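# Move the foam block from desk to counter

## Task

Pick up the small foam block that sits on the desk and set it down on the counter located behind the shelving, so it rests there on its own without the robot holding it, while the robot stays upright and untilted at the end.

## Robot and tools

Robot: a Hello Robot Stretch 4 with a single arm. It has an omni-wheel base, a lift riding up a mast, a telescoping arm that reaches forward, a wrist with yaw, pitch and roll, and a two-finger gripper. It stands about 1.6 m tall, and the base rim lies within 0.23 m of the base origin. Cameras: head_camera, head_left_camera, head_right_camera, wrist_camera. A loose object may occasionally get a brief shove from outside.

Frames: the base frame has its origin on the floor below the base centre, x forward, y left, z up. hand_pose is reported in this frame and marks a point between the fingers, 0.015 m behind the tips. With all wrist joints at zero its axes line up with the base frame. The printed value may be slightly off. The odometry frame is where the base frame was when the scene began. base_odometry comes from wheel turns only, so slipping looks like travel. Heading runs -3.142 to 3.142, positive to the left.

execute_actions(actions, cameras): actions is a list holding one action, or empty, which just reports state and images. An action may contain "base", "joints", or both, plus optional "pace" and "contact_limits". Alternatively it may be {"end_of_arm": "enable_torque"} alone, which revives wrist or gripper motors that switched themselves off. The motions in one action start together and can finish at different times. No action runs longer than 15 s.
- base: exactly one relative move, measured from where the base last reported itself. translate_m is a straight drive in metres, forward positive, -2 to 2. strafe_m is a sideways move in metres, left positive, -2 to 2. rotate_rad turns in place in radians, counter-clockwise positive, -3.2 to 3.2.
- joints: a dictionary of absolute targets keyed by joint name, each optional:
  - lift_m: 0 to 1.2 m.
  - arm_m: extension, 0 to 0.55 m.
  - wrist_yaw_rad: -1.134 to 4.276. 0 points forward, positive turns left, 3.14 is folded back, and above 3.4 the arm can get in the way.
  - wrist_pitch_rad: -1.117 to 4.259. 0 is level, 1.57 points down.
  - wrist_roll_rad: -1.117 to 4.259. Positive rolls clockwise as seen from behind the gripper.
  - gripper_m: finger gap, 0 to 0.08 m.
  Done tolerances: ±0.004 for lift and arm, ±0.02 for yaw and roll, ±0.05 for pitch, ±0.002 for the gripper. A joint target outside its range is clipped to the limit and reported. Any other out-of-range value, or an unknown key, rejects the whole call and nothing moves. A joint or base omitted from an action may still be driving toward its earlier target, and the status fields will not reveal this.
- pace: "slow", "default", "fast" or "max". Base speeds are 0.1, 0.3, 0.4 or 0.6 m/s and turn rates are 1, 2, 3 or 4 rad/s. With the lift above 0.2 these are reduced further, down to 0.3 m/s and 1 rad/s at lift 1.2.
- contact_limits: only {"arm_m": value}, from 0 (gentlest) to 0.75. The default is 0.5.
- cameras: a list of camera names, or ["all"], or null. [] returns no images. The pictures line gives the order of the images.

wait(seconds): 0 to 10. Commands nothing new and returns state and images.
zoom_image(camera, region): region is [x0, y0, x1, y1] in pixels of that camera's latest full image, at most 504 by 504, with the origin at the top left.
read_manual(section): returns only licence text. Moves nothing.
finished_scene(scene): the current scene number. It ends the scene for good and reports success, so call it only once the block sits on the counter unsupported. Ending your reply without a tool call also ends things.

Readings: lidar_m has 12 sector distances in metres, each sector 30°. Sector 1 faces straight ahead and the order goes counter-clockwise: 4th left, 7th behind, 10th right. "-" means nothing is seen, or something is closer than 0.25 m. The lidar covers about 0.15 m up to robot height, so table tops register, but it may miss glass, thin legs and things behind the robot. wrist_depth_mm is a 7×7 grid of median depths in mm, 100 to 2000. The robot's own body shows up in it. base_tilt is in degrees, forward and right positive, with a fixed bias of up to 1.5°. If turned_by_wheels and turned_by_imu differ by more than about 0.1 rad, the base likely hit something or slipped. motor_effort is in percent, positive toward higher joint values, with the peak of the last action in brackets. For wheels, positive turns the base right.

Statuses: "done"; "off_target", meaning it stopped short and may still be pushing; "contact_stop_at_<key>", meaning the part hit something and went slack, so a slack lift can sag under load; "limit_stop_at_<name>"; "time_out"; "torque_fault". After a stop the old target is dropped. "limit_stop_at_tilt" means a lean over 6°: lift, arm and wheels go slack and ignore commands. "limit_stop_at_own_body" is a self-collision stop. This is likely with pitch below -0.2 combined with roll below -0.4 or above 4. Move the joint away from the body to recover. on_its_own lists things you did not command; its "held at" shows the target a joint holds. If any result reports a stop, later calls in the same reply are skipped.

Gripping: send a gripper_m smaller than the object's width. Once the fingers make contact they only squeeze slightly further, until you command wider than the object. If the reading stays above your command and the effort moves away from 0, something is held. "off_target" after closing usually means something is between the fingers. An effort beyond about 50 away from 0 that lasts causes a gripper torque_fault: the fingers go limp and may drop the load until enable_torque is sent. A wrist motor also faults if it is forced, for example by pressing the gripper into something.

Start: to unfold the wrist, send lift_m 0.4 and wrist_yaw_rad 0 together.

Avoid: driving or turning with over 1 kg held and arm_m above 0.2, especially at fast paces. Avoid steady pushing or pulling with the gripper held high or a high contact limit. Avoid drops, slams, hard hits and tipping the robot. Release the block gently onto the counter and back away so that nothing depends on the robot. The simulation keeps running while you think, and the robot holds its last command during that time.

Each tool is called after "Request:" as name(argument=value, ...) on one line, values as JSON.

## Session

Request:
execute_actions(actions=[])

Scene clock: 0.00 s.
base_odometry: x=+0.000 y=+0.000 heading=+0.000 (m, m, rad; odometry frame)
turned_by_wheels: +0.000 (rad since the last result)
turned_by_imu: +0.000 (rad since the last result)
base_tilt: forward=-0.3 right=+0.1 (deg)
lidar_m: 0.77 0.85 1.28 2.64 1.28 1.03 1.24 1.34 1.06 1.05 1.01 0.79
base_status: not commanded
joint_positions: lift_m=+0.288 arm_m=+0.000 wrist_yaw_rad=+3.065 wrist_pitch_rad=+0.022 wrist_roll_rad=-0.004 gripper_m=+0.040
joint_status: not commanded
motor_effort: lift_m=+20 arm_m=+0 wrist_yaw_rad=+0 wrist_pitch_rad=-11 wrist_roll_rad=+3 gripper_m=+1 wheel_0=+0 wheel_1=+0 wheel_2=+0 (%)
hand_pose: x=-0.0342 y=+0.1034 z=+0.4617 quat_wxyz=(+0.038, -0.011, -0.001, +0.999) (m; base frame)
wrist_depth_mm: 107 136 1983 1921 1863 1983 1921 / 112 137 1921 1921 1921 1983 1983 / 129 149 1921 1983 1430 1430 1464 / 1661 1921 1983 1921 1983 1983 1983 / 1756 1983 1983 1983 - 1983 1983 / 1397 128 1281 1366 1661 1808 1863 / - - - 1160 - 1281 1255
pictures: head_camera, head_left_camera, head_right_camera, wrist_camera
Images, in order (width x height): head_camera 420x560, head_left_camera 420x672, head_right_camera 420x672, wrist_camera 616x392.

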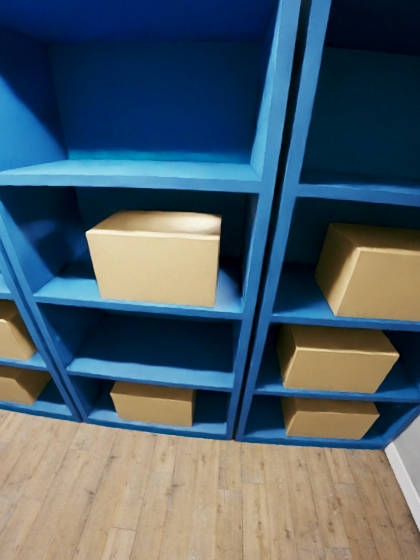

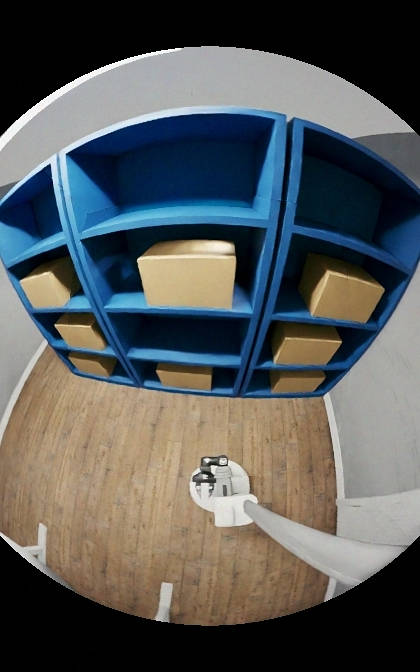

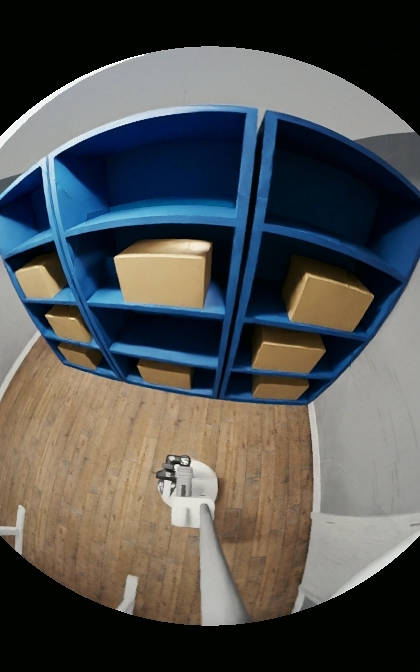

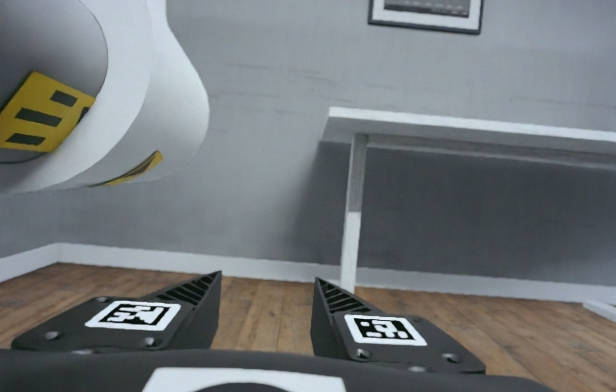

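Request:
execute_actions(actions=[{"base": {"rotate_rad": 2.9}, "joints": {"lift_m": 1.06, "wrist_yaw_rad": 0, "gripper_m": 0.08}}], cameras=["head_camera", "head_left_camera"])

Scene clock: 4.33 s.
base_odometry: x=+0.000 y=+0.000 heading=+2.899 (m, m, rad; odometry frame)
turned_by_wheels: +2.899 (rad since the last result)
turned_by_imu: +2.944 (rad since the last result)
base_tilt: forward=-0.4 right=+0.2 (deg)
lidar_m: 1.03 1.73 1.13 1.05 1.07 0.85 0.78 0.80 1.02 2.66 1.63 1.07
base_status: done
joint_positions: lift_m=+1.060 arm_m=+0.000 wrist_yaw_rad=+0.000 wrist_pitch_rad=+0.022 wrist_roll_rad=-0.004 gripper_m=+0.080
joint_status: all done
motor_effort: lift_m=+24(25) arm_m=-1(1) wrist_yaw_rad=-2(7) wrist_pitch_rad=-9(11) wrist_roll_rad=+3(4) gripper_m=+2(3) wheel_0=-4(11) wheel_1=-4(10) wheel_2=-1(9) (%)
hand_pose: x=+0.3839 y=-0.0873 z=+1.2331 quat_wxyz=(+1.000, -0.002, +0.011, +0.000) (m; base frame)
wrist_depth_mm: 1430 1499 1537 1576 1661 1756 1808 / 1430 1499 1576 1661 1708 1756 1808 / 1464 1499 1576 1661 1661 1756 1863 / 1464 1537 1576 1661 1708 1756 1921 / 1464 1537 1618 1708 1756 1863 1921 / 1499 131 1618 1661 151 1808 1921 / - - - 1336 128 - 1430
pictures: head_camera, head_left_camera
Images, in order (width x height): head_camera 420x560, head_left_camera 420x672.

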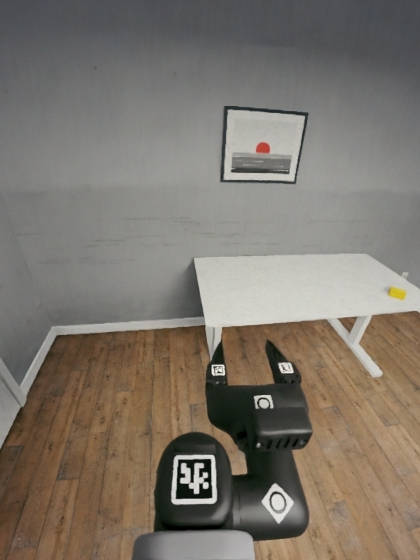

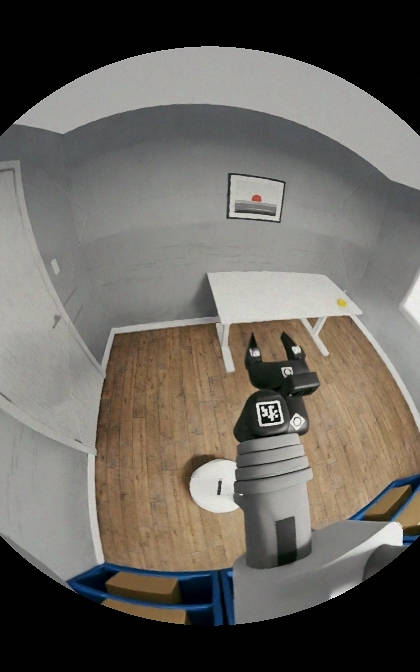

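Request:
execute_actions(actions=[{"base": {"rotate_rad": -0.5}, "joints": {"wrist_pitch_rad": 1.57}}], cameras=["head_camera"])

Scene clock: 6.20 s.
base_odometry: x=+0.000 y=+0.000 heading=+2.400 (m, m, rad; odometry frame)
turned_by_wheels: -0.499 (rad since the last result)
turned_by_imu: -0.507 (rad since the last result)
base_tilt: forward=-0.3 right=+0.2 (deg)
lidar_m: 1.07 1.02 1.67 1.12 1.04 1.08 0.85 0.77 0.79 1.02 2.62 1.58
base_status: done
joint_positions: lift_m=+1.060 arm_m=+0.000 wrist_yaw_rad=+0.000 wrist_pitch_rad=+1.570 wrist_roll_rad=-0.004 gripper_m=+0.080
joint_status: all done
motor_effort: lift_m=+24(24) arm_m=-1(1) wrist_yaw_rad=+0(2) wrist_pitch_rad=+0(8) wrist_roll_rad=+3(2) gripper_m=+2(3) wheel_0=+5(6) wheel_1=+5(9) wheel_2=+3(8) (%)
hand_pose: x=+0.1715 y=-0.0874 z=+1.0251 quat_wxyz=(+0.707, -0.001, +0.707, +0.001) (m; base frame)
wrist_depth_mm: 1138 1138 1160 1182 1205 1205 1229 / 1138 1138 1182 1182 1205 1229 1229 / 1138 1160 1182 1205 1229 1229 1255 / 1138 1160 976 1205 1229 1229 1255 / 1160 1160 960 991 1229 1229 1281 / 1160 131 976 1205 151 1255 1255 / - - - 1229 128 - 1205
pictures: head_camera
Images, in order (width x height): head_camera 420x560.

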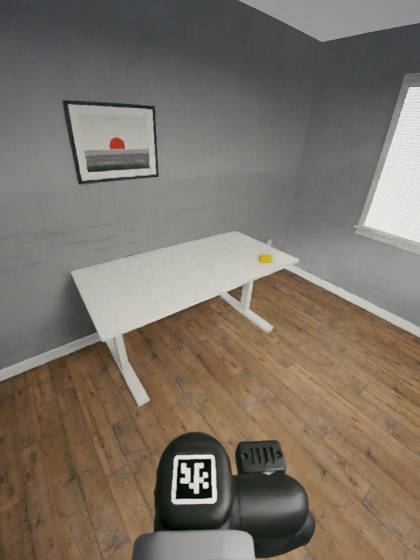

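Request:
execute_actions(actions=[{"base": {"translate_m": 0.5}}], cameras=["head_camera"])

Scene clock: 11.87 s.
base_odometry: x=-0.369 y=+0.337 heading=+2.401 (m, m, rad; odometry frame)
turned_by_wheels: +0.001 (rad since the last result)
turned_by_imu: -0.002 (rad since the last result)
base_tilt: forward=-0.3 right=+0.2 (deg)
lidar_m: 0.63 0.58 0.59 1.40 1.29 1.39 1.28 1.19 1.21 1.58 2.34 0.92
base_status: done
joint_positions: lift_m=+1.060 arm_m=+0.000 wrist_yaw_rad=+0.000 wrist_pitch_rad=+1.570 wrist_roll_rad=-0.004 gripper_m=+0.080
joint_status: not commanded
motor_effort: lift_m=+24(24) arm_m=+0(1) wrist_yaw_rad=-1(1) wrist_pitch_rad=+0(1) wrist_roll_rad=+3(2) gripper_m=+1(1) wheel_0=+4(10) wheel_1=+5(10) wheel_2=-1(12) (%)
hand_pose: x=+0.1714 y=-0.0874 z=+1.0252 quat_wxyz=(+0.707, -0.001, +0.707, +0.001) (m; base frame)
wrist_depth_mm: 1138 1118 1160 1160 1182 1205 1229 / 1118 1160 1160 1182 1205 1229 1255 / 1138 1160 1182 1205 1205 1229 1255 / 1160 1160 976 1205 1205 1229 1255 / 1160 1160 960 991 1229 1255 1255 / 1160 131 960 1205 151 1255 1281 / - - - 1205 128 - 1281
pictures: head_camera
Images, in order (width x height): head_camera 420x560.

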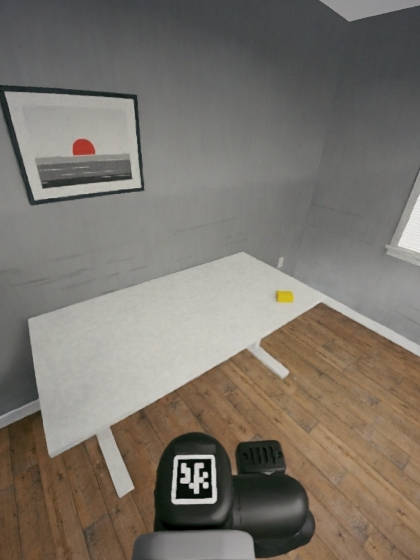

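Request:
execute_actions(actions=[{"base": {"rotate_rad": -0.2}}], cameras=[])

Request:
execute_actions(actions=[{"base": {"translate_m": 0.3}, "joints": {"arm_m": 0.3}}], cameras=["head_camera"])

Scene clock: 14.70 s.
base_odometry: x=-0.369 y=+0.337 heading=+2.202 (m, m, rad; odometry frame)
turned_by_wheels: -0.199 (rad since the last result)
turned_by_imu: -0.203 (rad since the last result)
base_tilt: forward=-0.3 right=+0.2 (deg)
lidar_m: 0.70 0.59 0.60 1.58 1.34 1.32 1.43 1.19 1.19 1.36 2.35 1.29
base_status: done
joint_positions: lift_m=+1.060 arm_m=+0.000 wrist_yaw_rad=+0.000 wrist_pitch_rad=+1.570 wrist_roll_rad=-0.004 gripper_m=+0.080
joint_status: not commanded
motor_effort: lift_m=+24(24) arm_m=-1(1) wrist_yaw_rad=-1(1) wrist_pitch_rad=+0(1) wrist_roll_rad=+3(2) gripper_m=+1(2) wheel_0=+4(8) wheel_1=+4(10) wheel_2=+5(8) (%)
hand_pose: x=+0.1714 y=-0.0874 z=+1.0252 quat_wxyz=(+0.707, -0.001, +0.707, +0.001) (m; base frame)
wrist_depth_mm: 1118 1160 1160 1182 1182 1229 1229 / 1118 1160 1160 1182 1205 1229 1229 / 1138 1160 1182 1182 1229 1255 1229 / 1118 1138 960 1205 1229 1229 1255 / 1160 1182 960 991 1229 1255 1281 / 1138 131 976 1205 151 1255 1281 / - - - 1229 128 - 1308
pictures: none
No camera images: the call's "cameras" was empty. Leave "cameras" out to get every camera's image.

Scene clock: 17.17 s.
base_odometry: x=-0.546 y=+0.579 heading=+2.203 (m, m, rad; odometry frame)
turned_by_wheels: +0.001 (rad since the last result)
turned_by_imu: +0.000 (rad since the last result)
base_tilt: forward=-0.4 right=+0.2 (deg)
lidar_m: 0.44 0.39 0.38 0.44 1.55 1.54 1.67 1.39 1.40 1.62 2.12 0.80
base_status: done
joint_positions: lift_m=+1.060 arm_m=+0.299 wrist_yaw_rad=+0.000 wrist_pitch_rad=+1.570 wrist_roll_rad=-0.004 gripper_m=+0.080
joint_status: all done
motor_effort: lift_m=+24(23) arm_m=+6(6) wrist_yaw_rad=-1(0) wrist_pitch_rad=+1(2) wrist_roll_rad=+2(4) gripper_m=+1(3) wheel_0=+5(9) wheel_1=+6(10) wheel_2=-1(11) (%)
hand_pose: x=+0.4700 y=-0.0874 z=+1.0252 quat_wxyz=(+0.707, -0.001, +0.707, +0.001) (m; base frame)
wrist_depth_mm: 430 439 442 449 1182 1205 1229 / 433 439 449 1205 1182 1205 1229 / 436 442 1182 1205 1229 1229 1255 / 436 445 1160 1205 1205 1229 1255 / 439 1160 1182 1205 1229 1229 1255 / 439 131 1025 1205 151 1255 1281 / - - - 1205 128 - 1281
pictures: head_camera
Images, in order (width x height): head_camera 420x560.

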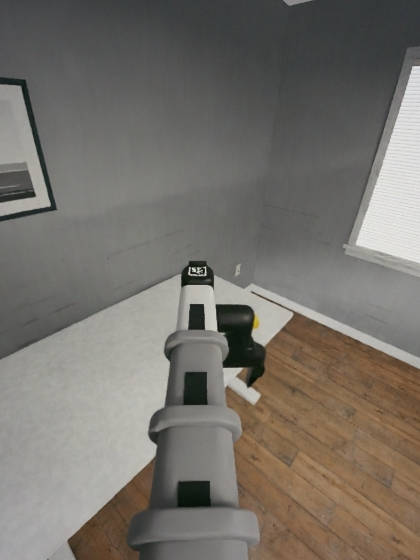

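Request:
execute_actions(actions=[{"base": {"strafe_m": -0.09}, "joints": {"lift_m": 0.86}}], cameras=[])

Request:
execute_actions(actions=[{"base": {"translate_m": 0.28}, "joints": {"arm_m": 0.5}}], cameras=["head_camera", "wrist_camera"])

Scene clock: 26.13 s.
base_odometry: x=-0.473 y=+0.632 heading=+2.203 (m, m, rad; odometry frame)
turned_by_wheels: +0.000 (rad since the last result)
turned_by_imu: -0.001 (rad since the last result)
base_tilt: forward=-0.3 right=+0.2 (deg)
lidar_m: 0.53 0.44 0.44 0.53 1.61 1.60 1.60 1.32 1.31 1.52 2.10 0.94
base_status: done
joint_positions: lift_m=+0.860 arm_m=+0.299 wrist_yaw_rad=+0.000 wrist_pitch_rad=+1.570 wrist_roll_rad=-0.004 gripper_m=+0.080
joint_status: all done
motor_effort: lift_m=+14(24) arm_m=+6(6) wrist_yaw_rad=-1(1) wrist_pitch_rad=-1(1) wrist_roll_rad=+3(2) gripper_m=+2(1) wheel_0=+4(11) wheel_1=-3(11) wheel_2=+0(0) (%)
hand_pose: x=+0.4700 y=-0.0874 z=+0.8260 quat_wxyz=(+0.707, -0.001, +0.707, +0.001) (m; base frame)
wrist_depth_mm: 241 946 960 976 991 1008 1025 / 263 960 960 991 991 1008 1025 / 931 960 960 991 1008 1008 1025 / 946 960 976 991 1008 1025 1042 / 946 960 991 1008 1025 1042 1042 / 931 131 991 991 151 1042 1060 / - - - 1008 128 - 1060
pictures: none
No camera images: the call's "cameras" was empty. Leave "cameras" out to get every camera's image.

Scene clock: 28.53 s.
base_odometry: x=-0.639 y=+0.858 heading=+2.203 (m, m, rad; odometry frame)
turned_by_wheels: +0.001 (rad since the last result)
turned_by_imu: -0.001 (rad since the last result)
base_tilt: forward=-0.3 right=+0.2 (deg)
lidar_m: 0.30 0.25 0.25 0.30 0.51 1.82 1.83 1.53 1.51 1.74 1.87 0.55
base_status: done
joint_positions: lift_m=+0.860 arm_m=+0.499 wrist_yaw_rad=+0.000 wrist_pitch_rad=+1.570 wrist_roll_rad=-0.004 gripper_m=+0.080
joint_status: all done
motor_effort: lift_m=+14(14) arm_m=+6(6) wrist_yaw_rad=-1(0) wrist_pitch_rad=-1(2) wrist_roll_rad=+3(2) gripper_m=+2(1) wheel_0=+4(10) wheel_1=+5(9) wheel_2=-2(11) (%)
hand_pose: x=+0.6700 y=-0.0874 z=+0.8260 quat_wxyz=(+0.707, -0.001, +0.707, +0.001) (m; base frame)
wrist_depth_mm: 241 245 249 252 256 259 263 / 242 247 249 254 257 262 265 / 243 248 251 255 214 217 267 / 245 249 253 256 215 217 268 / 247 250 254 258 262 266 271 / 246 131 255 259 151 267 1060 / - - - 262 128 - 1060
pictures: head_camera, wrist_camera
Images, in order (width x height): head_camera 420x560, wrist_camera 616x392.

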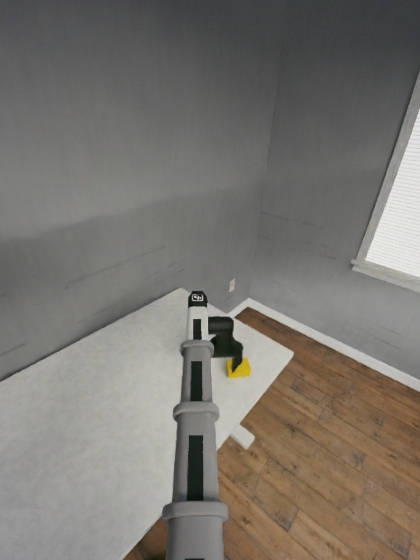

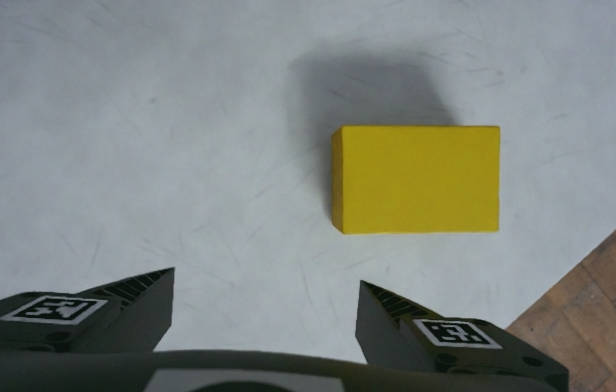

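Request:
execute_actions(actions=[{"base": {"strafe_m": -0.086}, "joints": {"arm_m": 0.55, "wrist_roll_rad": 1.57}}], cameras=["wrist_camera"])

Scene clock: 31.03 s.
base_odometry: x=-0.570 y=+0.909 heading=+2.203 (m, m, rad; odometry frame)
turned_by_wheels: +0.000 (rad since the last result)
turned_by_imu: +0.000 (rad since the last result)
base_tilt: forward=-0.3 right=+0.2 (deg)
lidar_m: 0.38 0.32 0.31 0.37 0.64 1.88 1.74 1.47 1.45 1.67 1.82 0.69
base_status: done
joint_positions: lift_m=+0.860 arm_m=+0.549 wrist_yaw_rad=+0.000 wrist_pitch_rad=+1.570 wrist_roll_rad=+1.569 gripper_m=+0.080
joint_status: all done
motor_effort: lift_m=+14(14) arm_m=+6(8) wrist_yaw_rad=-1(1) wrist_pitch_rad=-1(1) wrist_roll_rad=+4(7) gripper_m=+2(2) wheel_0=+1(11) wheel_1=-2(13) wheel_2=+0(1) (%)
hand_pose: x=+0.7199 y=-0.0874 z=+0.8260 quat_wxyz=(+0.501, +0.500, +0.500, -0.499) (m; base frame)
wrist_depth_mm: 241 244 246 251 976 991 991 / 242 246 248 252 976 991 1008 / 244 248 251 254 258 1008 1008 / 247 250 251 255 259 1008 842 / 248 252 210 257 260 264 809 / 248 131 211 259 151 266 820 / - - - 262 128 - 273
pictures: wrist_camera
Images, in order (width x height): wrist_camera 616x392.

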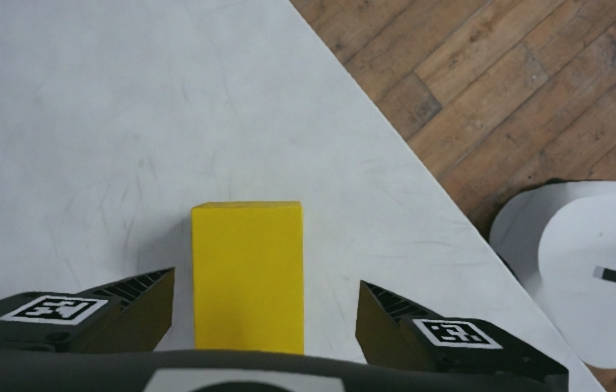

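Request:
execute_actions(actions=[{"base": {"translate_m": 0.014}, "joints": {"lift_m": 0.84}}], cameras=["wrist_camera"])

Scene clock: 33.20 s.
base_odometry: x=-0.578 y=+0.920 heading=+2.204 (m, m, rad; odometry frame)
turned_by_wheels: +0.001 (rad since the last result)
turned_by_imu: +0.000 (rad since the last result)
base_tilt: forward=-0.3 right=+0.2 (deg)
lidar_m: 0.38 0.30 0.30 0.34 0.61 1.88 1.73 1.47 1.45 1.66 1.82 0.68
base_status: done
joint_positions: lift_m=+0.840 arm_m=+0.549 wrist_yaw_rad=+0.000 wrist_pitch_rad=+1.570 wrist_roll_rad=+1.569 gripper_m=+0.080
joint_status: all done
motor_effort: lift_m=+14(14) arm_m=+6(6) wrist_yaw_rad=-1(1) wrist_pitch_rad=+1(2) wrist_roll_rad=+5(5) gripper_m=+2(2) wheel_0=+5(9) wheel_1=+4(9) wheel_2=-3(10) (%)
hand_pose: x=+0.7200 y=-0.0874 z=+0.8060 quat_wxyz=(+0.501, +0.500, +0.500, -0.499) (m; base frame)
wrist_depth_mm: 222 224 227 229 960 976 991 / 224 226 229 232 960 976 991 / 225 228 230 234 236 991 991 / 227 229 232 235 238 878 831 / 229 231 190 191 241 244 788 / 229 131 192 193 151 245 249 / - - - 195 128 - 250
pictures: wrist_camera
Images, in order (width x height): wrist_camera 616x392.

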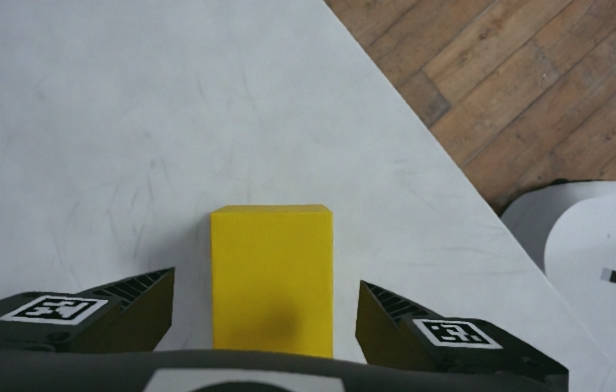

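Request:
execute_actions(actions=[{"joints": {"lift_m": 0.786}}], cameras=["wrist_camera"])

Scene clock: 34.67 s.
base_odometry: x=-0.578 y=+0.920 heading=+2.204 (m, m, rad; odometry frame)
turned_by_wheels: +0.000 (rad since the last result)
turned_by_imu: +0.000 (rad since the last result)
base_tilt: forward=-0.3 right=+0.2 (deg)
lidar_m: 0.38 0.30 0.30 0.36 0.61 1.88 1.76 1.46 1.46 1.69 1.80 0.67
base_status: not commanded
joint_positions: lift_m=+0.786 arm_m=+0.549 wrist_yaw_rad=+0.000 wrist_pitch_rad=+1.570 wrist_roll_rad=+1.569 gripper_m=+0.080
joint_status: all done
motor_effort: lift_m=+14(14) arm_m=+6(6) wrist_yaw_rad=-1(1) wrist_pitch_rad=+0(1) wrist_roll_rad=+5(5) gripper_m=+1(1) wheel_0=+5(5) wheel_1=+5(5) wheel_2=-3(3) (%)
hand_pose: x=+0.7200 y=-0.0874 z=+0.7520 quat_wxyz=(+0.501, +0.500, +0.500, -0.499) (m; base frame)
wrist_depth_mm: 170 173 175 177 180 917 917 / 172 174 176 178 180 917 931 / 173 175 177 179 181 185 931 / 175 176 178 180 183 186 809 / 176 178 135 137 184 187 190 / 176 131 136 138 151 188 191 / - - - 139 128 - 192
pictures: wrist_camera
Images, in order (width x height): wrist_camera 616x392.

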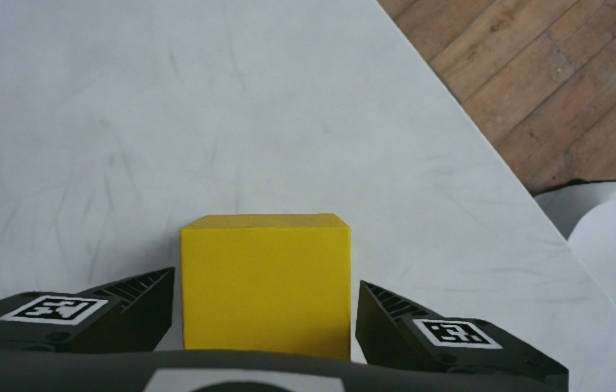

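Request:
execute_actions(actions=[{"joints": {"gripper_m": 0.045}}], cameras=[])

Request:
execute_actions(actions=[{"joints": {"lift_m": 0.86}}], cameras=["wrist_camera"])

Scene clock: 36.10 s.
base_odometry: x=-0.578 y=+0.920 heading=+2.204 (m, m, rad; odometry frame)
turned_by_wheels: +0.000 (rad since the last result)
turned_by_imu: +0.000 (rad since the last result)
base_tilt: forward=-0.3 right=+0.2 (deg)
lidar_m: 0.36 0.30 0.29 0.36 0.63 1.89 1.76 1.47 1.46 1.64 1.81 0.66
base_status: not commanded
joint_positions: lift_m=+0.786 arm_m=+0.549 wrist_yaw_rad=+0.000 wrist_pitch_rad=+1.570 wrist_roll_rad=+1.569 gripper_m=+0.059
joint_status: gripper_m off_target (ended at +0.059, target +0.045)
on_its_own: gripper_m is held at +0.054, not at your +0.045, by its contact guard: the fingers met something
motor_effort: lift_m=+14(14) arm_m=+6(6) wrist_yaw_rad=-1(1) wrist_pitch_rad=-2(0) wrist_roll_rad=+3(4) gripper_m=-34(34) wheel_0=+5(5) wheel_1=+5(4) wheel_2=-3(3) (%)
hand_pose: x=+0.7200 y=-0.0874 z=+0.7520 quat_wxyz=(+0.501, +0.500, +0.500, -0.499) (m; base frame)
wrist_depth_mm: 170 173 175 177 180 917 931 / 172 174 176 178 180 931 931 / 173 175 177 180 182 185 946 / 175 177 178 180 183 186 798 / 176 178 135 137 185 187 190 / 176 125 136 138 139 189 190 / - - - 139 - - 192
pictures: none
No camera images: the call's "cameras" was empty. Leave "cameras" out to get every camera's image.

Scene clock: 37.37 s.
base_odometry: x=-0.578 y=+0.920 heading=+2.204 (m, m, rad; odometry frame)
turned_by_wheels: +0.000 (rad since the last result)
turned_by_imu: +0.000 (rad since the last result)
base_tilt: forward=-0.3 right=+0.2 (deg)
lidar_m: 0.37 0.30 0.30 0.35 0.63 1.88 1.74 1.47 1.47 1.66 1.80 0.66
base_status: not commanded
joint_positions: lift_m=+0.860 arm_m=+0.549 wrist_yaw_rad=+0.000 wrist_pitch_rad=+1.570 wrist_roll_rad=+1.569 gripper_m=+0.059
joint_status: all done
on_its_own: gripper_m is held at +0.054, not at your +0.045, by its contact guard: the fingers met something
motor_effort: lift_m=+24(26) arm_m=+6(6) wrist_yaw_rad=-1(1) wrist_pitch_rad=-2(1) wrist_roll_rad=+3(4) gripper_m=-35(34) wheel_0=+5(5) wheel_1=+5(5) wheel_2=-3(3) (%)
hand_pose: x=+0.7200 y=-0.0874 z=+0.8251 quat_wxyz=(+0.501, +0.500, +0.500, -0.499) (m; base frame)
wrist_depth_mm: 240 243 245 249 976 991 1008 / 242 245 247 251 976 991 1008 / 244 246 249 253 255 991 1025 / 245 249 252 254 258 991 842 / 248 251 135 137 259 263 798 / 248 125 136 138 139 265 809 / - - - 139 - - 272
pictures: wrist_camera
Images, in order (width x height): wrist_camera 616x392.

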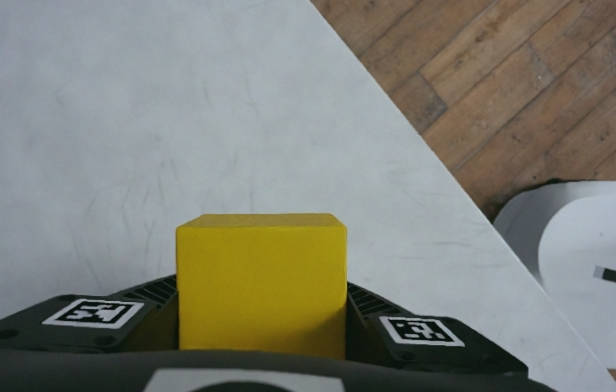

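Request:
execute_actions(actions=[{"joints": {"arm_m": 0.0, "lift_m": 1.08}, "base": {"translate_m": -0.3}}], cameras=[])

Request:
execute_actions(actions=[{"base": {"rotate_rad": -1.2}}], cameras=["head_camera", "head_left_camera"])

Scene clock: 40.77 s.
base_odometry: x=-0.400 y=+0.678 heading=+2.203 (m, m, rad; odometry frame)
turned_by_wheels: -0.001 (rad since the last result)
turned_by_imu: -0.001 (rad since the last result)
base_tilt: forward=-0.3 right=+0.2 (deg)
lidar_m: 0.61 0.50 0.51 0.59 1.67 1.65 1.49 1.26 1.26 1.44 2.01 1.10
base_status: done
joint_positions: lift_m=+1.080 arm_m=+0.001 wrist_yaw_rad=+0.000 wrist_pitch_rad=+1.570 wrist_roll_rad=+1.570 gripper_m=+0.059
joint_status: all done
on_its_own: gripper_m is held at +0.054, not at your +0.045, by its contact guard: the fingers met something
motor_effort: lift_m=+25(25) arm_m=-6(7) wrist_yaw_rad=+0(0) wrist_pitch_rad=-1(2) wrist_roll_rad=+2(3) gripper_m=-34(33) wheel_0=-5(9) wheel_1=-3(10) wheel_2=+0(11) (%)
hand_pose: x=+0.1723 y=-0.0874 z=+1.0451 quat_wxyz=(+0.500, +0.500, +0.500, -0.500) (m; base frame)
wrist_depth_mm: 1138 1160 1160 1182 1205 1229 1229 / 1160 1160 1182 1205 1205 1229 1255 / 1160 1182 1205 1205 1229 1229 1255 / 1182 1182 1205 1008 1008 1229 1281 / 1182 1205 135 137 1008 1255 334 / 1182 125 136 138 139 1308 1308 / - - - 139 - - 1308
pictures: none
No camera images: the call's "cameras" was empty. Leave "cameras" out to get every camera's image.

Scene clock: 42.93 s.
base_odometry: x=-0.400 y=+0.678 heading=+1.004 (m, m, rad; odometry frame)
turned_by_wheels: -1.199 (rad since the last result)
turned_by_imu: -1.218 (rad since the last result)
base_tilt: forward=-0.4 right=+0.2 (deg)
lidar_m: 2.10 2.01 0.66 0.51 0.51 0.54 1.71 1.65 1.67 1.29 1.25 1.35
base_status: done
joint_positions: lift_m=+1.080 arm_m=+0.001 wrist_yaw_rad=+0.000 wrist_pitch_rad=+1.570 wrist_roll_rad=+1.570 gripper_m=+0.059
joint_status: not commanded
on_its_own: gripper_m is held at +0.054, not at your +0.045, by its contact guard: the fingers met something
motor_effort: lift_m=+24(25) arm_m=-6(6) wrist_yaw_rad=+0(0) wrist_pitch_rad=-2(3) wrist_roll_rad=+2(2) gripper_m=-33(34) wheel_0=+4(8) wheel_1=+6(10) wheel_2=+3(9) (%)
hand_pose: x=+0.1724 y=-0.0874 z=+1.0451 quat_wxyz=(+0.500, +0.500, +0.500, -0.500) (m; base frame)
wrist_depth_mm: 1160 1160 1182 1182 1205 1229 1229 / 1138 1182 1182 1205 1205 1229 1255 / 1182 1182 1182 1205 1229 1255 1255 / 1182 1182 1205 991 1008 1229 1255 / 1182 1205 135 137 1025 1255 338 / 1182 125 136 138 139 1281 1281 / - - - 138 - - 1281
pictures: head_camera, head_left_camera
Images, in order (width x height): head_camera 420x560, head_left_camera 420x672.

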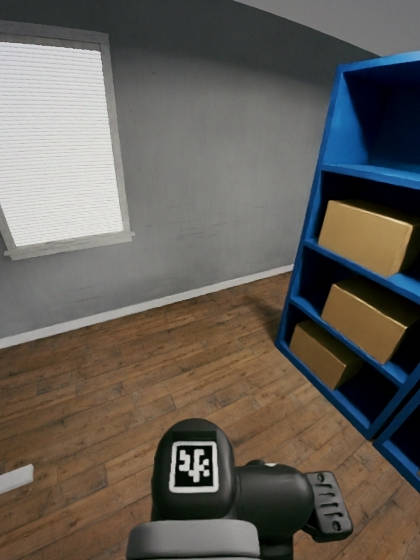

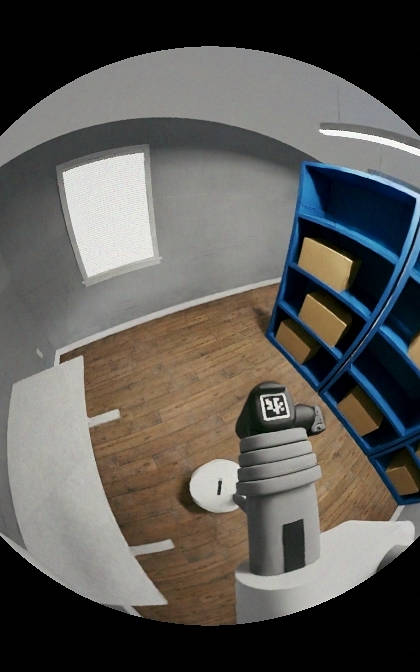

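Request:
execute_actions(actions=[{"base": {"rotate_rad": 0.35}}], cameras=["head_camera"])

Scene clock: 45.30 s.
base_odometry: x=-0.400 y=+0.678 heading=+1.353 (m, m, rad; odometry frame)
turned_by_wheels: +0.349 (rad since the last result)
turned_by_imu: +0.354 (rad since the last result)
base_tilt: forward=-0.4 right=+0.2 (deg)
lidar_m: 2.01 0.83 0.55 0.51 0.54 0.69 1.66 1.71 1.36 1.24 1.27 1.65
base_status: done
joint_positions: lift_m=+1.080 arm_m=+0.001 wrist_yaw_rad=+0.000 wrist_pitch_rad=+1.570 wrist_roll_rad=+1.570 gripper_m=+0.059
joint_status: not commanded
on_its_own: gripper_m is held at +0.054, not at your +0.045, by its contact guard: the fingers met something
motor_effort: lift_m=+24(24) arm_m=-6(6) wrist_yaw_rad=+0(0) wrist_pitch_rad=-3(3) wrist_roll_rad=+3(2) gripper_m=-34(35) wheel_0=-5(9) wheel_1=-6(9) wheel_2=-3(8) (%)
hand_pose: x=+0.1724 y=-0.0874 z=+1.0451 quat_wxyz=(+0.500, +0.500, +0.500, -0.500) (m; base frame)
wrist_depth_mm: 1160 1160 1182 1205 1205 1229 1229 / 1160 1182 1182 1205 1205 1229 1255 / 1160 1182 1205 1205 1229 1229 1255 / 1182 1205 1205 991 991 1255 1255 / 1182 1205 135 137 1025 1255 336 / 1205 125 136 138 139 1281 1281 / - - - 139 - - 1308
pictures: head_camera
Images, in order (width x height): head_camera 420x560.

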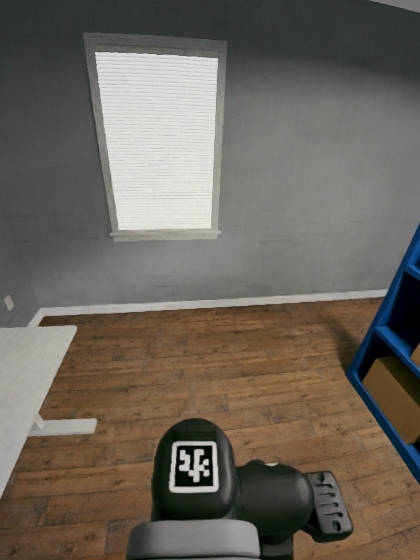

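Request:
execute_actions(actions=[{"base": {"translate_m": 1.62}}], cameras=[])

Scene clock: 52.60 s.
base_odometry: x=-0.052 y=+2.260 heading=+1.354 (m, m, rad; odometry frame)
turned_by_wheels: +0.001 (rad since the last result)
turned_by_imu: -0.005 (rad since the last result)
base_tilt: forward=-0.3 right=+0.2 (deg)
lidar_m: 0.38 0.41 0.53 1.28 0.90 0.88 2.00 1.77 1.20 1.40 0.69 0.44
base_status: done
joint_positions: lift_m=+1.080 arm_m=+0.001 wrist_yaw_rad=+0.000 wrist_pitch_rad=+1.570 wrist_roll_rad=+1.570 gripper_m=+0.059
joint_status: not commanded
on_its_own: gripper_m is held at +0.054, not at your +0.045, by its contact guard: the fingers met something
motor_effort: lift_m=+24(24) arm_m=-6(6) wrist_yaw_rad=+0(0) wrist_pitch_rad=-2(0) wrist_roll_rad=+2(2) gripper_m=-33(33) wheel_0=+5(9) wheel_1=+4(10) wheel_2=-1(11) (%)
hand_pose: x=+0.1723 y=-0.0874 z=+1.0451 quat_wxyz=(+0.500, +0.500, +0.500, -0.500) (m; base frame)
wrist_depth_mm: 477 759 1182 1182 1205 1229 1229 / 477 750 1182 1205 1205 1205 1229 / 477 759 1205 1182 1229 1255 1255 / 473 750 1205 1008 1008 1229 1281 / 469 750 135 137 1008 1255 336 / 362 125 136 138 139 1281 1281 / - - - 139 - - 1281
pictures: none
No camera images: the call's "cameras" was empty. Leave "cameras" out to get every camera's image.

Request:
execute_actions(actions=[{"base": {"rotate_rad": -1.48}}], cameras=["head_camera"])

Scene clock: 55.57 s.
base_odometry: x=-0.052 y=+2.260 heading=-0.125 (m, m, rad; odometry frame)
turned_by_wheels: -1.479 (rad since the last result)
turned_by_imu: -1.503 (rad since the last result)
base_tilt: forward=-0.4 right=+0.2 (deg)
lidar_m: 1.89 0.65 0.42 0.39 0.42 0.58 1.48 0.88 0.95 3.26 1.58 1.22
base_status: done
joint_positions: lift_m=+1.080 arm_m=+0.001 wrist_yaw_rad=+0.000 wrist_pitch_rad=+1.570 wrist_roll_rad=+1.570 gripper_m=+0.059
joint_status: not commanded
on_its_own: gripper_m is held at +0.054, not at your +0.045, by its contact guard: the fingers met something
motor_effort: lift_m=+23(24) arm_m=-6(6) wrist_yaw_rad=+0(0) wrist_pitch_rad=-1(3) wrist_roll_rad=+3(1) gripper_m=-34(35) wheel_0=+5(10) wheel_1=+5(10) wheel_2=+3(8) (%)
hand_pose: x=+0.1724 y=-0.0874 z=+1.0452 quat_wxyz=(+0.500, +0.500, +0.500, -0.500) (m; base frame)
wrist_depth_mm: 1138 1160 1182 1182 1182 1229 1229 / 1160 1182 1182 1205 1205 1229 1229 / 1160 1182 1205 1205 1229 1255 1255 / 1182 1182 1205 991 1025 1255 1255 / 1182 1205 135 137 1008 1229 336 / 1182 125 136 138 139 1281 1281 / - - - 138 - - 1308
pictures: head_camera
Images, in order (width x height): head_camera 420x560.

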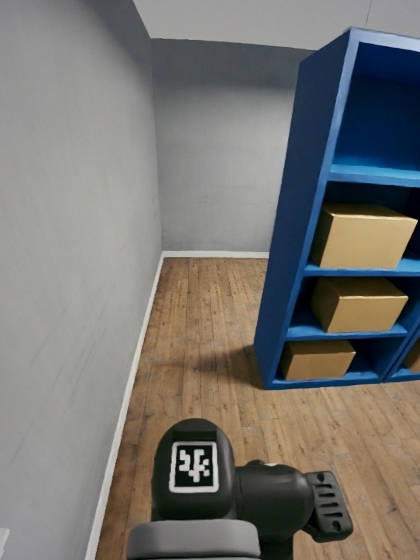

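Request:
execute_actions(actions=[{"base": {"strafe_m": 0.03}}], cameras=[])

Request:
execute_actions(actions=[{"base": {"translate_m": 2.0}}], cameras=["head_right_camera"])

Scene clock: 58.23 s.
base_odometry: x=-0.048 y=+2.290 heading=-0.125 (m, m, rad; odometry frame)
turned_by_wheels: +0.000 (rad since the last result)
turned_by_imu: +0.000 (rad since the last result)
base_tilt: forward=-0.4 right=+0.2 (deg)
lidar_m: 1.76 0.61 0.39 0.37 0.38 0.55 1.48 0.89 0.94 3.29 1.59 1.22
base_status: done
joint_positions: lift_m=+1.080 arm_m=+0.001 wrist_yaw_rad=+0.000 wrist_pitch_rad=+1.570 wrist_roll_rad=+1.570 gripper_m=+0.059
joint_status: not commanded
on_its_own: gripper_m is held at +0.054, not at your +0.045, by its contact guard: the fingers met something
motor_effort: lift_m=+23(23) arm_m=-6(6) wrist_yaw_rad=-1(0) wrist_pitch_rad=-2(0) wrist_roll_rad=+2(2) gripper_m=-33(35) wheel_0=-2(9) wheel_1=+1(14) wheel_2=+0(3) (%)
hand_pose: x=+0.1724 y=-0.0874 z=+1.0452 quat_wxyz=(+0.500, +0.500, +0.500, -0.500) (m; base frame)
wrist_depth_mm: 1138 1182 1182 1182 1205 1205 1229 / 1160 1160 1182 1182 1229 1255 1255 / 1160 1182 1205 1229 1229 1229 1255 / 1182 1205 1229 991 991 1229 1255 / 1205 1182 135 137 1008 1255 336 / 1182 125 136 138 139 1255 1281 / - - - 139 - - 1308
pictures: none
No camera images: the call's "cameras" was empty. Leave "cameras" out to get every camera's image.

Scene clock: 66.40 s.
base_odometry: x=+1.936 y=+2.041 heading=-0.125 (m, m, rad; odometry frame)
turned_by_wheels: +0.001 (rad since the last result)
turned_by_imu: -0.007 (rad since the last result)
base_tilt: forward=-0.4 right=+0.2 (deg)
lidar_m: 1.23 0.67 0.48 0.44 0.47 0.62 1.74 0.72 0.66 1.57 1.32 1.31
base_status: done
joint_positions: lift_m=+1.080 arm_m=+0.001 wrist_yaw_rad=+0.000 wrist_pitch_rad=+1.570 wrist_roll_rad=+1.570 gripper_m=+0.059
joint_status: not commanded
on_its_own: gripper_m is held at +0.054, not at your +0.045, by its contact guard: the fingers met something
motor_effort: lift_m=+23(23) arm_m=-6(6) wrist_yaw_rad=+0(0) wrist_pitch_rad=-2(0) wrist_roll_rad=+3(3) gripper_m=-35(34) wheel_0=+3(10) wheel_1=+6(11) wheel_2=-2(11) (%)
hand_pose: x=+0.1724 y=-0.0874 z=+1.0452 quat_wxyz=(+0.500, +0.500, +0.500, -0.500) (m; base frame)
wrist_depth_mm: 1160 1160 1182 1205 1205 1229 917 / 1160 1182 1182 1205 1205 1229 1229 / 1160 1182 1182 1205 1229 1229 1255 / 1160 1205 1205 991 1008 1229 1281 / 1205 1205 135 137 1025 1255 336 / 1205 125 136 138 139 1255 1281 / - - - 139 - - 1281
pictures: head_right_camera
Images, in order (width x height): head_right_camera 420x672.

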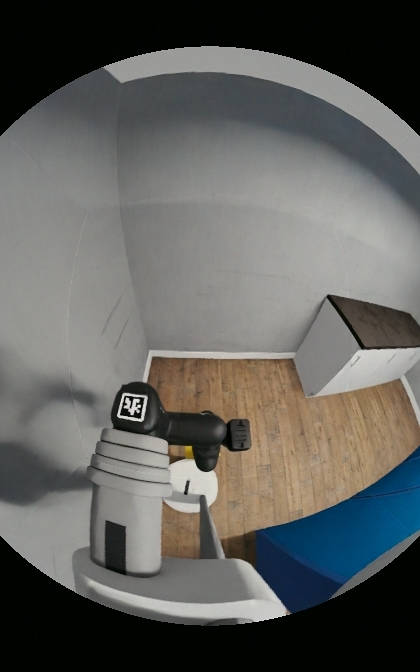

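Counter is to the right again. Turn toward it.

Request:
execute_actions(actions=[{"base": {"rotate_rad": -1.55}}], cameras=["head_camera"])

Scene clock: 69.10 s.
base_odometry: x=+1.936 y=+2.041 heading=-1.674 (m, m, rad; odometry frame)
turned_by_wheels: -1.549 (rad since the last result)
turned_by_imu: -1.574 (rad since the last result)
base_tilt: forward=-0.3 right=+0.2 (deg)
lidar_m: 1.65 1.32 1.29 1.24 0.65 0.48 0.44 0.46 0.63 1.74 0.70 0.65
base_status: done
joint_positions: lift_m=+1.080 arm_m=+0.001 wrist_yaw_rad=+0.000 wrist_pitch_rad=+1.570 wrist_roll_rad=+1.570 gripper_m=+0.059
joint_status: not commanded
on_its_own: gripper_m is held at +0.054, not at your +0.045, by its contact guard: the fingers met something
motor_effort: lift_m=+23(23) arm_m=-6(6) wrist_yaw_rad=+0(1) wrist_pitch_rad=-2(0) wrist_roll_rad=+3(3) gripper_m=-34(33) wheel_0=+5(8) wheel_1=+5(12) wheel_2=+2(7) (%)
hand_pose: x=+0.1724 y=-0.0874 z=+1.0452 quat_wxyz=(+0.500, +0.500, +0.500, -0.500) (m; base frame)
wrist_depth_mm: 946 904 1160 1182 1205 1205 946 / 1160 1182 1182 1205 1229 1229 931 / 1160 1182 1182 1205 1229 1229 917 / 1182 1182 1205 991 1008 1182 891 / 1182 1205 135 137 1008 1098 336 / 1182 125 136 138 139 1138 878 / - - - 139 - - 831
pictures: head_camera
Images, in order (width x height): head_camera 420x560.

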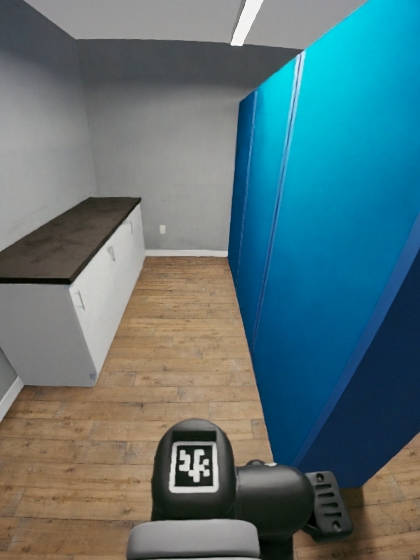

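Request:
execute_actions(actions=[{"base": {"strafe_m": 0.25}}], cameras=[])

Request:
execute_actions(actions=[{"base": {"translate_m": 1.8}, "joints": {"lift_m": 1.2}}], cameras=[])

Scene clock: 71.73 s.
base_odometry: x=+2.185 y=+2.015 heading=-1.674 (m, m, rad; odometry frame)
turned_by_wheels: +0.000 (rad since the last result)
turned_by_imu: -0.001 (rad since the last result)
base_tilt: forward=-0.4 right=+0.2 (deg)
lidar_m: 1.63 1.22 1.05 0.99 0.64 0.48 0.44 0.47 0.64 1.77 0.84 0.97
base_status: done
joint_positions: lift_m=+1.080 arm_m=+0.001 wrist_yaw_rad=+0.000 wrist_pitch_rad=+1.570 wrist_roll_rad=+1.570 gripper_m=+0.059
joint_status: not commanded
on_its_own: gripper_m is held at +0.054, not at your +0.045, by its contact guard: the fingers met something
motor_effort: lift_m=+23(23) arm_m=-6(6) wrist_yaw_rad=-1(1) wrist_pitch_rad=-1(1) wrist_roll_rad=+1(2) gripper_m=-34(34) wheel_0=-4(12) wheel_1=+2(14) wheel_2=+0(1) (%)
hand_pose: x=+0.1724 y=-0.0874 z=+1.0452 quat_wxyz=(+0.500, +0.500, +0.500, -0.500) (m; base frame)
wrist_depth_mm: 1160 1182 1182 1205 1205 1205 931 / 1160 1160 1182 1205 1205 1205 931 / 1160 1182 1182 1182 1205 1229 917 / 1182 1182 1229 991 1008 1182 891 / 1182 1205 135 137 1025 1118 336 / 1182 125 136 138 139 1160 878 / - - - 139 - - 831
pictures: none
No camera images: the call's "cameras" was empty. Leave "cameras" out to get every camera's image.

Scene clock: 79.23 s.
base_odometry: x=+2.001 y=+0.225 heading=-1.673 (m, m, rad; odometry frame)
turned_by_wheels: +0.000 (rad since the last result)
turned_by_imu: -0.006 (rad since the last result)
base_tilt: forward=-0.3 right=+0.2 (deg)
lidar_m: 1.48 0.60 0.43 0.38 0.40 0.58 2.26 0.97 0.69 0.66 0.70 0.94
base_status: done
joint_positions: lift_m=+1.200 arm_m=+0.001 wrist_yaw_rad=+0.000 wrist_pitch_rad=+1.570 wrist_roll_rad=+1.570 gripper_m=+0.059
joint_status: all done
on_its_own: gripper_m is held at +0.054, not at your +0.045, by its contact guard: the fingers met something
motor_effort: lift_m=+24(25) arm_m=-6(6) wrist_yaw_rad=+0(0) wrist_pitch_rad=-1(1) wrist_roll_rad=+2(2) gripper_m=-33(35) wheel_0=+4(10) wheel_1=+3(11) wheel_2=-1(11) (%)
hand_pose: x=+0.1724 y=-0.0874 z=+1.1651 quat_wxyz=(+0.500, +0.500, +0.500, -0.500) (m; base frame)
wrist_depth_mm: 1255 1281 1281 1308 1336 1308 1229 / 1281 1281 1308 1336 1366 1366 1366 / 1308 1308 1336 1336 1366 1366 1397 / 1281 1308 1336 1118 1138 1366 1397 / 1281 1308 135 137 1138 1366 336 / 1308 125 136 138 139 1397 1430 / - - - 139 - - 1430
pictures: none
No camera images: the call's "cameras" was empty. Leave "cameras" out to get every camera's image.

Request:
execute_actions(actions=[{"base": {"rotate_rad": 1.55}}], cameras=["head_camera"])

Request:
execute_actions(actions=[{"joints": {"arm_m": 0.42}}], cameras=["wrist_camera"])

Scene clock: 82.40 s.
base_odometry: x=+2.001 y=+0.225 heading=-0.125 (m, m, rad; odometry frame)
turned_by_wheels: +1.549 (rad since the last result)
turned_by_imu: +1.573 (rad since the last result)
base_tilt: forward=-0.4 right=+0.2 (deg)
lidar_m: 0.40 0.41 0.55 2.25 0.99 0.69 0.65 0.69 0.93 1.47 0.57 0.43
base_status: done
joint_positions: lift_m=+1.200 arm_m=+0.001 wrist_yaw_rad=+0.000 wrist_pitch_rad=+1.570 wrist_roll_rad=+1.570 gripper_m=+0.059
joint_status: not commanded
on_its_own: gripper_m is held at +0.054, not at your +0.045, by its contact guard: the fingers met something
motor_effort: lift_m=+24(24) arm_m=-6(6) wrist_yaw_rad=+0(0) wrist_pitch_rad=-1(0) wrist_roll_rad=+4(3) gripper_m=-33(34) wheel_0=-5(7) wheel_1=-6(8) wheel_2=-4(9) (%)
hand_pose: x=+0.1724 y=-0.0874 z=+1.1651 quat_wxyz=(+0.500, +0.500, +0.500, -0.500) (m; base frame)
wrist_depth_mm: 387 634 1308 1308 1308 1336 1229 / 392 647 1308 1308 1336 1366 1255 / 392 661 1308 1336 1366 1336 1205 / 394 683 1336 1138 1138 1366 1205 / 402 691 135 137 1138 1366 336 / 399 125 136 138 139 1397 1182 / - - - 139 - - 1118
pictures: head_camera
Images, in order (width x height): head_camera 420x560.

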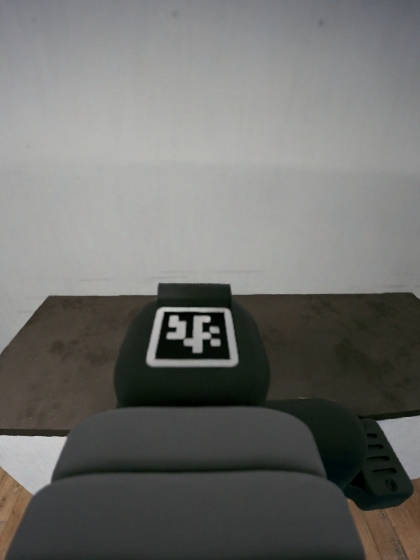

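Scene clock: 84.73 s.
base_odometry: x=+2.001 y=+0.225 heading=-0.125 (m, m, rad; odometry frame)
turned_by_wheels: +0.000 (rad since the last result)
turned_by_imu: +0.000 (rad since the last result)
base_tilt: forward=-0.4 right=+0.2 (deg)
lidar_m: 0.39 0.41 0.57 2.26 0.99 0.71 0.66 0.67 0.91 1.47 0.58 0.42
base_status: not commanded
joint_positions: lift_m=+1.200 arm_m=+0.419 wrist_yaw_rad=+0.000 wrist_pitch_rad=+1.570 wrist_roll_rad=+1.570 gripper_m=+0.059
joint_status: all done
on_its_own: gripper_m is held at +0.054, not at your +0.045, by its contact guard: the fingers met something
motor_effort: lift_m=+24(24) arm_m=+6(7) wrist_yaw_rad=-1(1) wrist_pitch_rad=+0(0) wrist_roll_rad=+4(3) gripper_m=-35(34) wheel_0=-5(5) wheel_1=-6(6) wheel_2=-4(4) (%)
hand_pose: x=+0.5900 y=-0.0874 z=+1.1651 quat_wxyz=(+0.501, +0.500, +0.500, -0.499) (m; base frame)
wrist_depth_mm: 384 387 394 397 402 1336 1366 / 384 392 394 399 404 1366 1366 / 389 394 399 402 407 1366 1366 / 394 399 402 407 413 1138 1366 / 397 399 135 137 415 1160 1397 / 397 125 136 138 139 1182 1430 / - - - 139 - - 1430
pictures: wrist_camera
Images, in order (width x height): wrist_camera 616x392.

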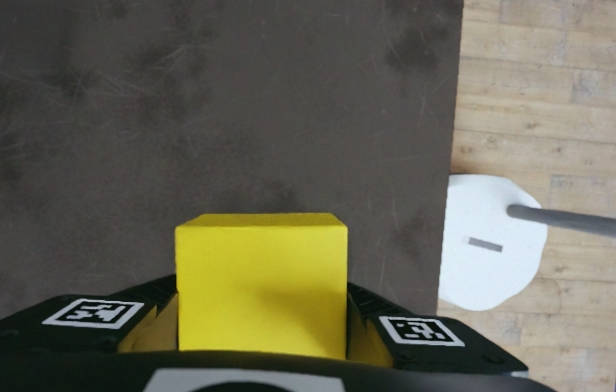

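Request:
execute_actions(actions=[{"joints": {"lift_m": 0.975, "arm_m": 0.48}}], cameras=["wrist_camera"])

Scene clock: 87.13 s.
base_odometry: x=+2.001 y=+0.225 heading=-0.125 (m, m, rad; odometry frame)
turned_by_wheels: +0.000 (rad since the last result)
turned_by_imu: +0.000 (rad since the last result)
base_tilt: forward=-0.3 right=+0.1 (deg)
lidar_m: 0.37 0.41 0.56 2.25 0.98 0.70 0.67 0.69 0.93 1.48 0.60 0.42
base_status: not commanded
joint_positions: lift_m=+0.976 arm_m=+0.479 wrist_yaw_rad=+0.000 wrist_pitch_rad=+1.570 wrist_roll_rad=+1.570 gripper_m=+0.059
joint_status: all done
on_its_own: gripper_m is held at +0.054, not at your +0.045, by its contact guard: the fingers met something
motor_effort: lift_m=+13(23) arm_m=+6(7) wrist_yaw_rad=-1(2) wrist_pitch_rad=-3(1) wrist_roll_rad=+2(4) gripper_m=-35(34) wheel_0=-5(5) wheel_1=-6(6) wheel_2=-4(4) (%)
hand_pose: x=+0.6499 y=-0.0874 z=+0.9411 quat_wxyz=(+0.500, +0.500, +0.500, -0.500) (m; base frame)
wrist_depth_mm: 170 172 175 177 179 181 182 / 172 174 176 178 180 182 183 / 173 175 177 180 181 183 185 / 175 177 179 180 183 185 187 / 176 178 135 137 185 187 189 / 177 125 136 138 139 189 190 / - - - 138 - - 192
pictures: wrist_camera
Images, in order (width x height): wrist_camera 616x392.

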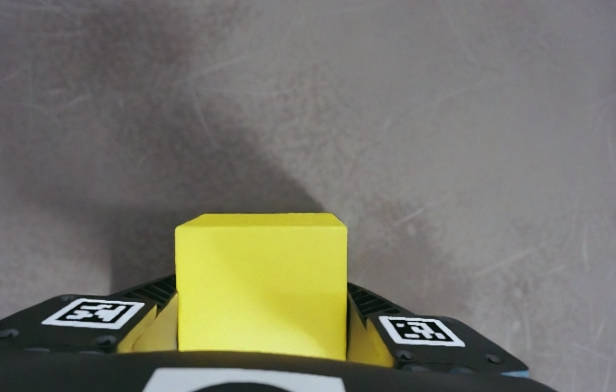

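Depth matches the pickup height. Release and withdraw.

Request:
execute_actions(actions=[{"joints": {"gripper_m": 0.08}}], cameras=[])

Request:
execute_actions(actions=[{"joints": {"lift_m": 1.06}}], cameras=["wrist_camera"])

Scene clock: 88.53 s.
base_odometry: x=+2.001 y=+0.225 heading=-0.125 (m, m, rad; odometry frame)
turned_by_wheels: +0.000 (rad since the last result)
turned_by_imu: +0.000 (rad since the last result)
base_tilt: forward=-0.3 right=+0.2 (deg)
lidar_m: 0.39 0.44 0.57 2.27 0.99 0.69 0.66 0.69 0.94 1.48 0.60 0.43
base_status: not commanded
joint_positions: lift_m=+0.975 arm_m=+0.479 wrist_yaw_rad=+0.000 wrist_pitch_rad=+1.570 wrist_roll_rad=+1.570 gripper_m=+0.080
joint_status: all done
motor_effort: lift_m=+14(14) arm_m=+6(6) wrist_yaw_rad=+0(1) wrist_pitch_rad=-2(2) wrist_roll_rad=+3(3) gripper_m=+3(34) wheel_0=-5(5) wheel_1=-6(6) wheel_2=-4(4) (%)
hand_pose: x=+0.6499 y=-0.0874 z=+0.9410 quat_wxyz=(+0.500, +0.500, +0.500, -0.500) (m; base frame)
wrist_depth_mm: 170 172 174 176 178 180 182 / 171 173 175 177 179 182 183 / 172 175 177 179 181 183 185 / 174 176 178 180 182 185 186 / 175 177 134 136 183 186 188 / 175 131 135 137 151 187 190 / - - - 138 128 - 191
pictures: none
No camera images: the call's "cameras" was empty. Leave "cameras" out to get every camera's image.

Scene clock: 89.87 s.
base_odometry: x=+2.001 y=+0.225 heading=-0.125 (m, m, rad; odometry frame)
turned_by_wheels: +0.000 (rad since the last result)
turned_by_imu: +0.000 (rad since the last result)
base_tilt: forward=-0.3 right=+0.2 (deg)
lidar_m: 0.38 0.41 0.56 2.25 0.98 0.70 0.64 0.68 0.93 1.48 0.61 0.42
base_status: not commanded
joint_positions: lift_m=+1.060 arm_m=+0.479 wrist_yaw_rad=+0.000 wrist_pitch_rad=+1.570 wrist_roll_rad=+1.570 gripper_m=+0.080
joint_status: all done
motor_effort: lift_m=+24(24) arm_m=+6(6) wrist_yaw_rad=-1(1) wrist_pitch_rad=-1(1) wrist_roll_rad=+1(4) gripper_m=+2(2) wheel_0=-5(5) wheel_1=-6(6) wheel_2=-4(4) (%)
hand_pose: x=+0.6499 y=-0.0874 z=+1.0251 quat_wxyz=(+0.500, +0.500, +0.500, -0.500) (m; base frame)
wrist_depth_mm: 250 253 255 259 262 265 267 / 252 255 257 260 264 267 271 / 254 256 259 263 266 268 272 / 256 258 262 264 268 271 276 / 257 260 220 221 271 273 277 / 257 131 222 224 151 276 279 / - - - 225 128 - 282
pictures: wrist_camera
Images, in order (width x height): wrist_camera 616x392.

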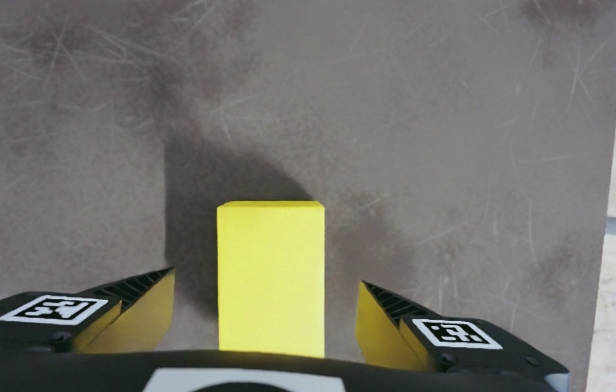

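Request:
finished_scene(scene=2)

The scene is finished: the task was done.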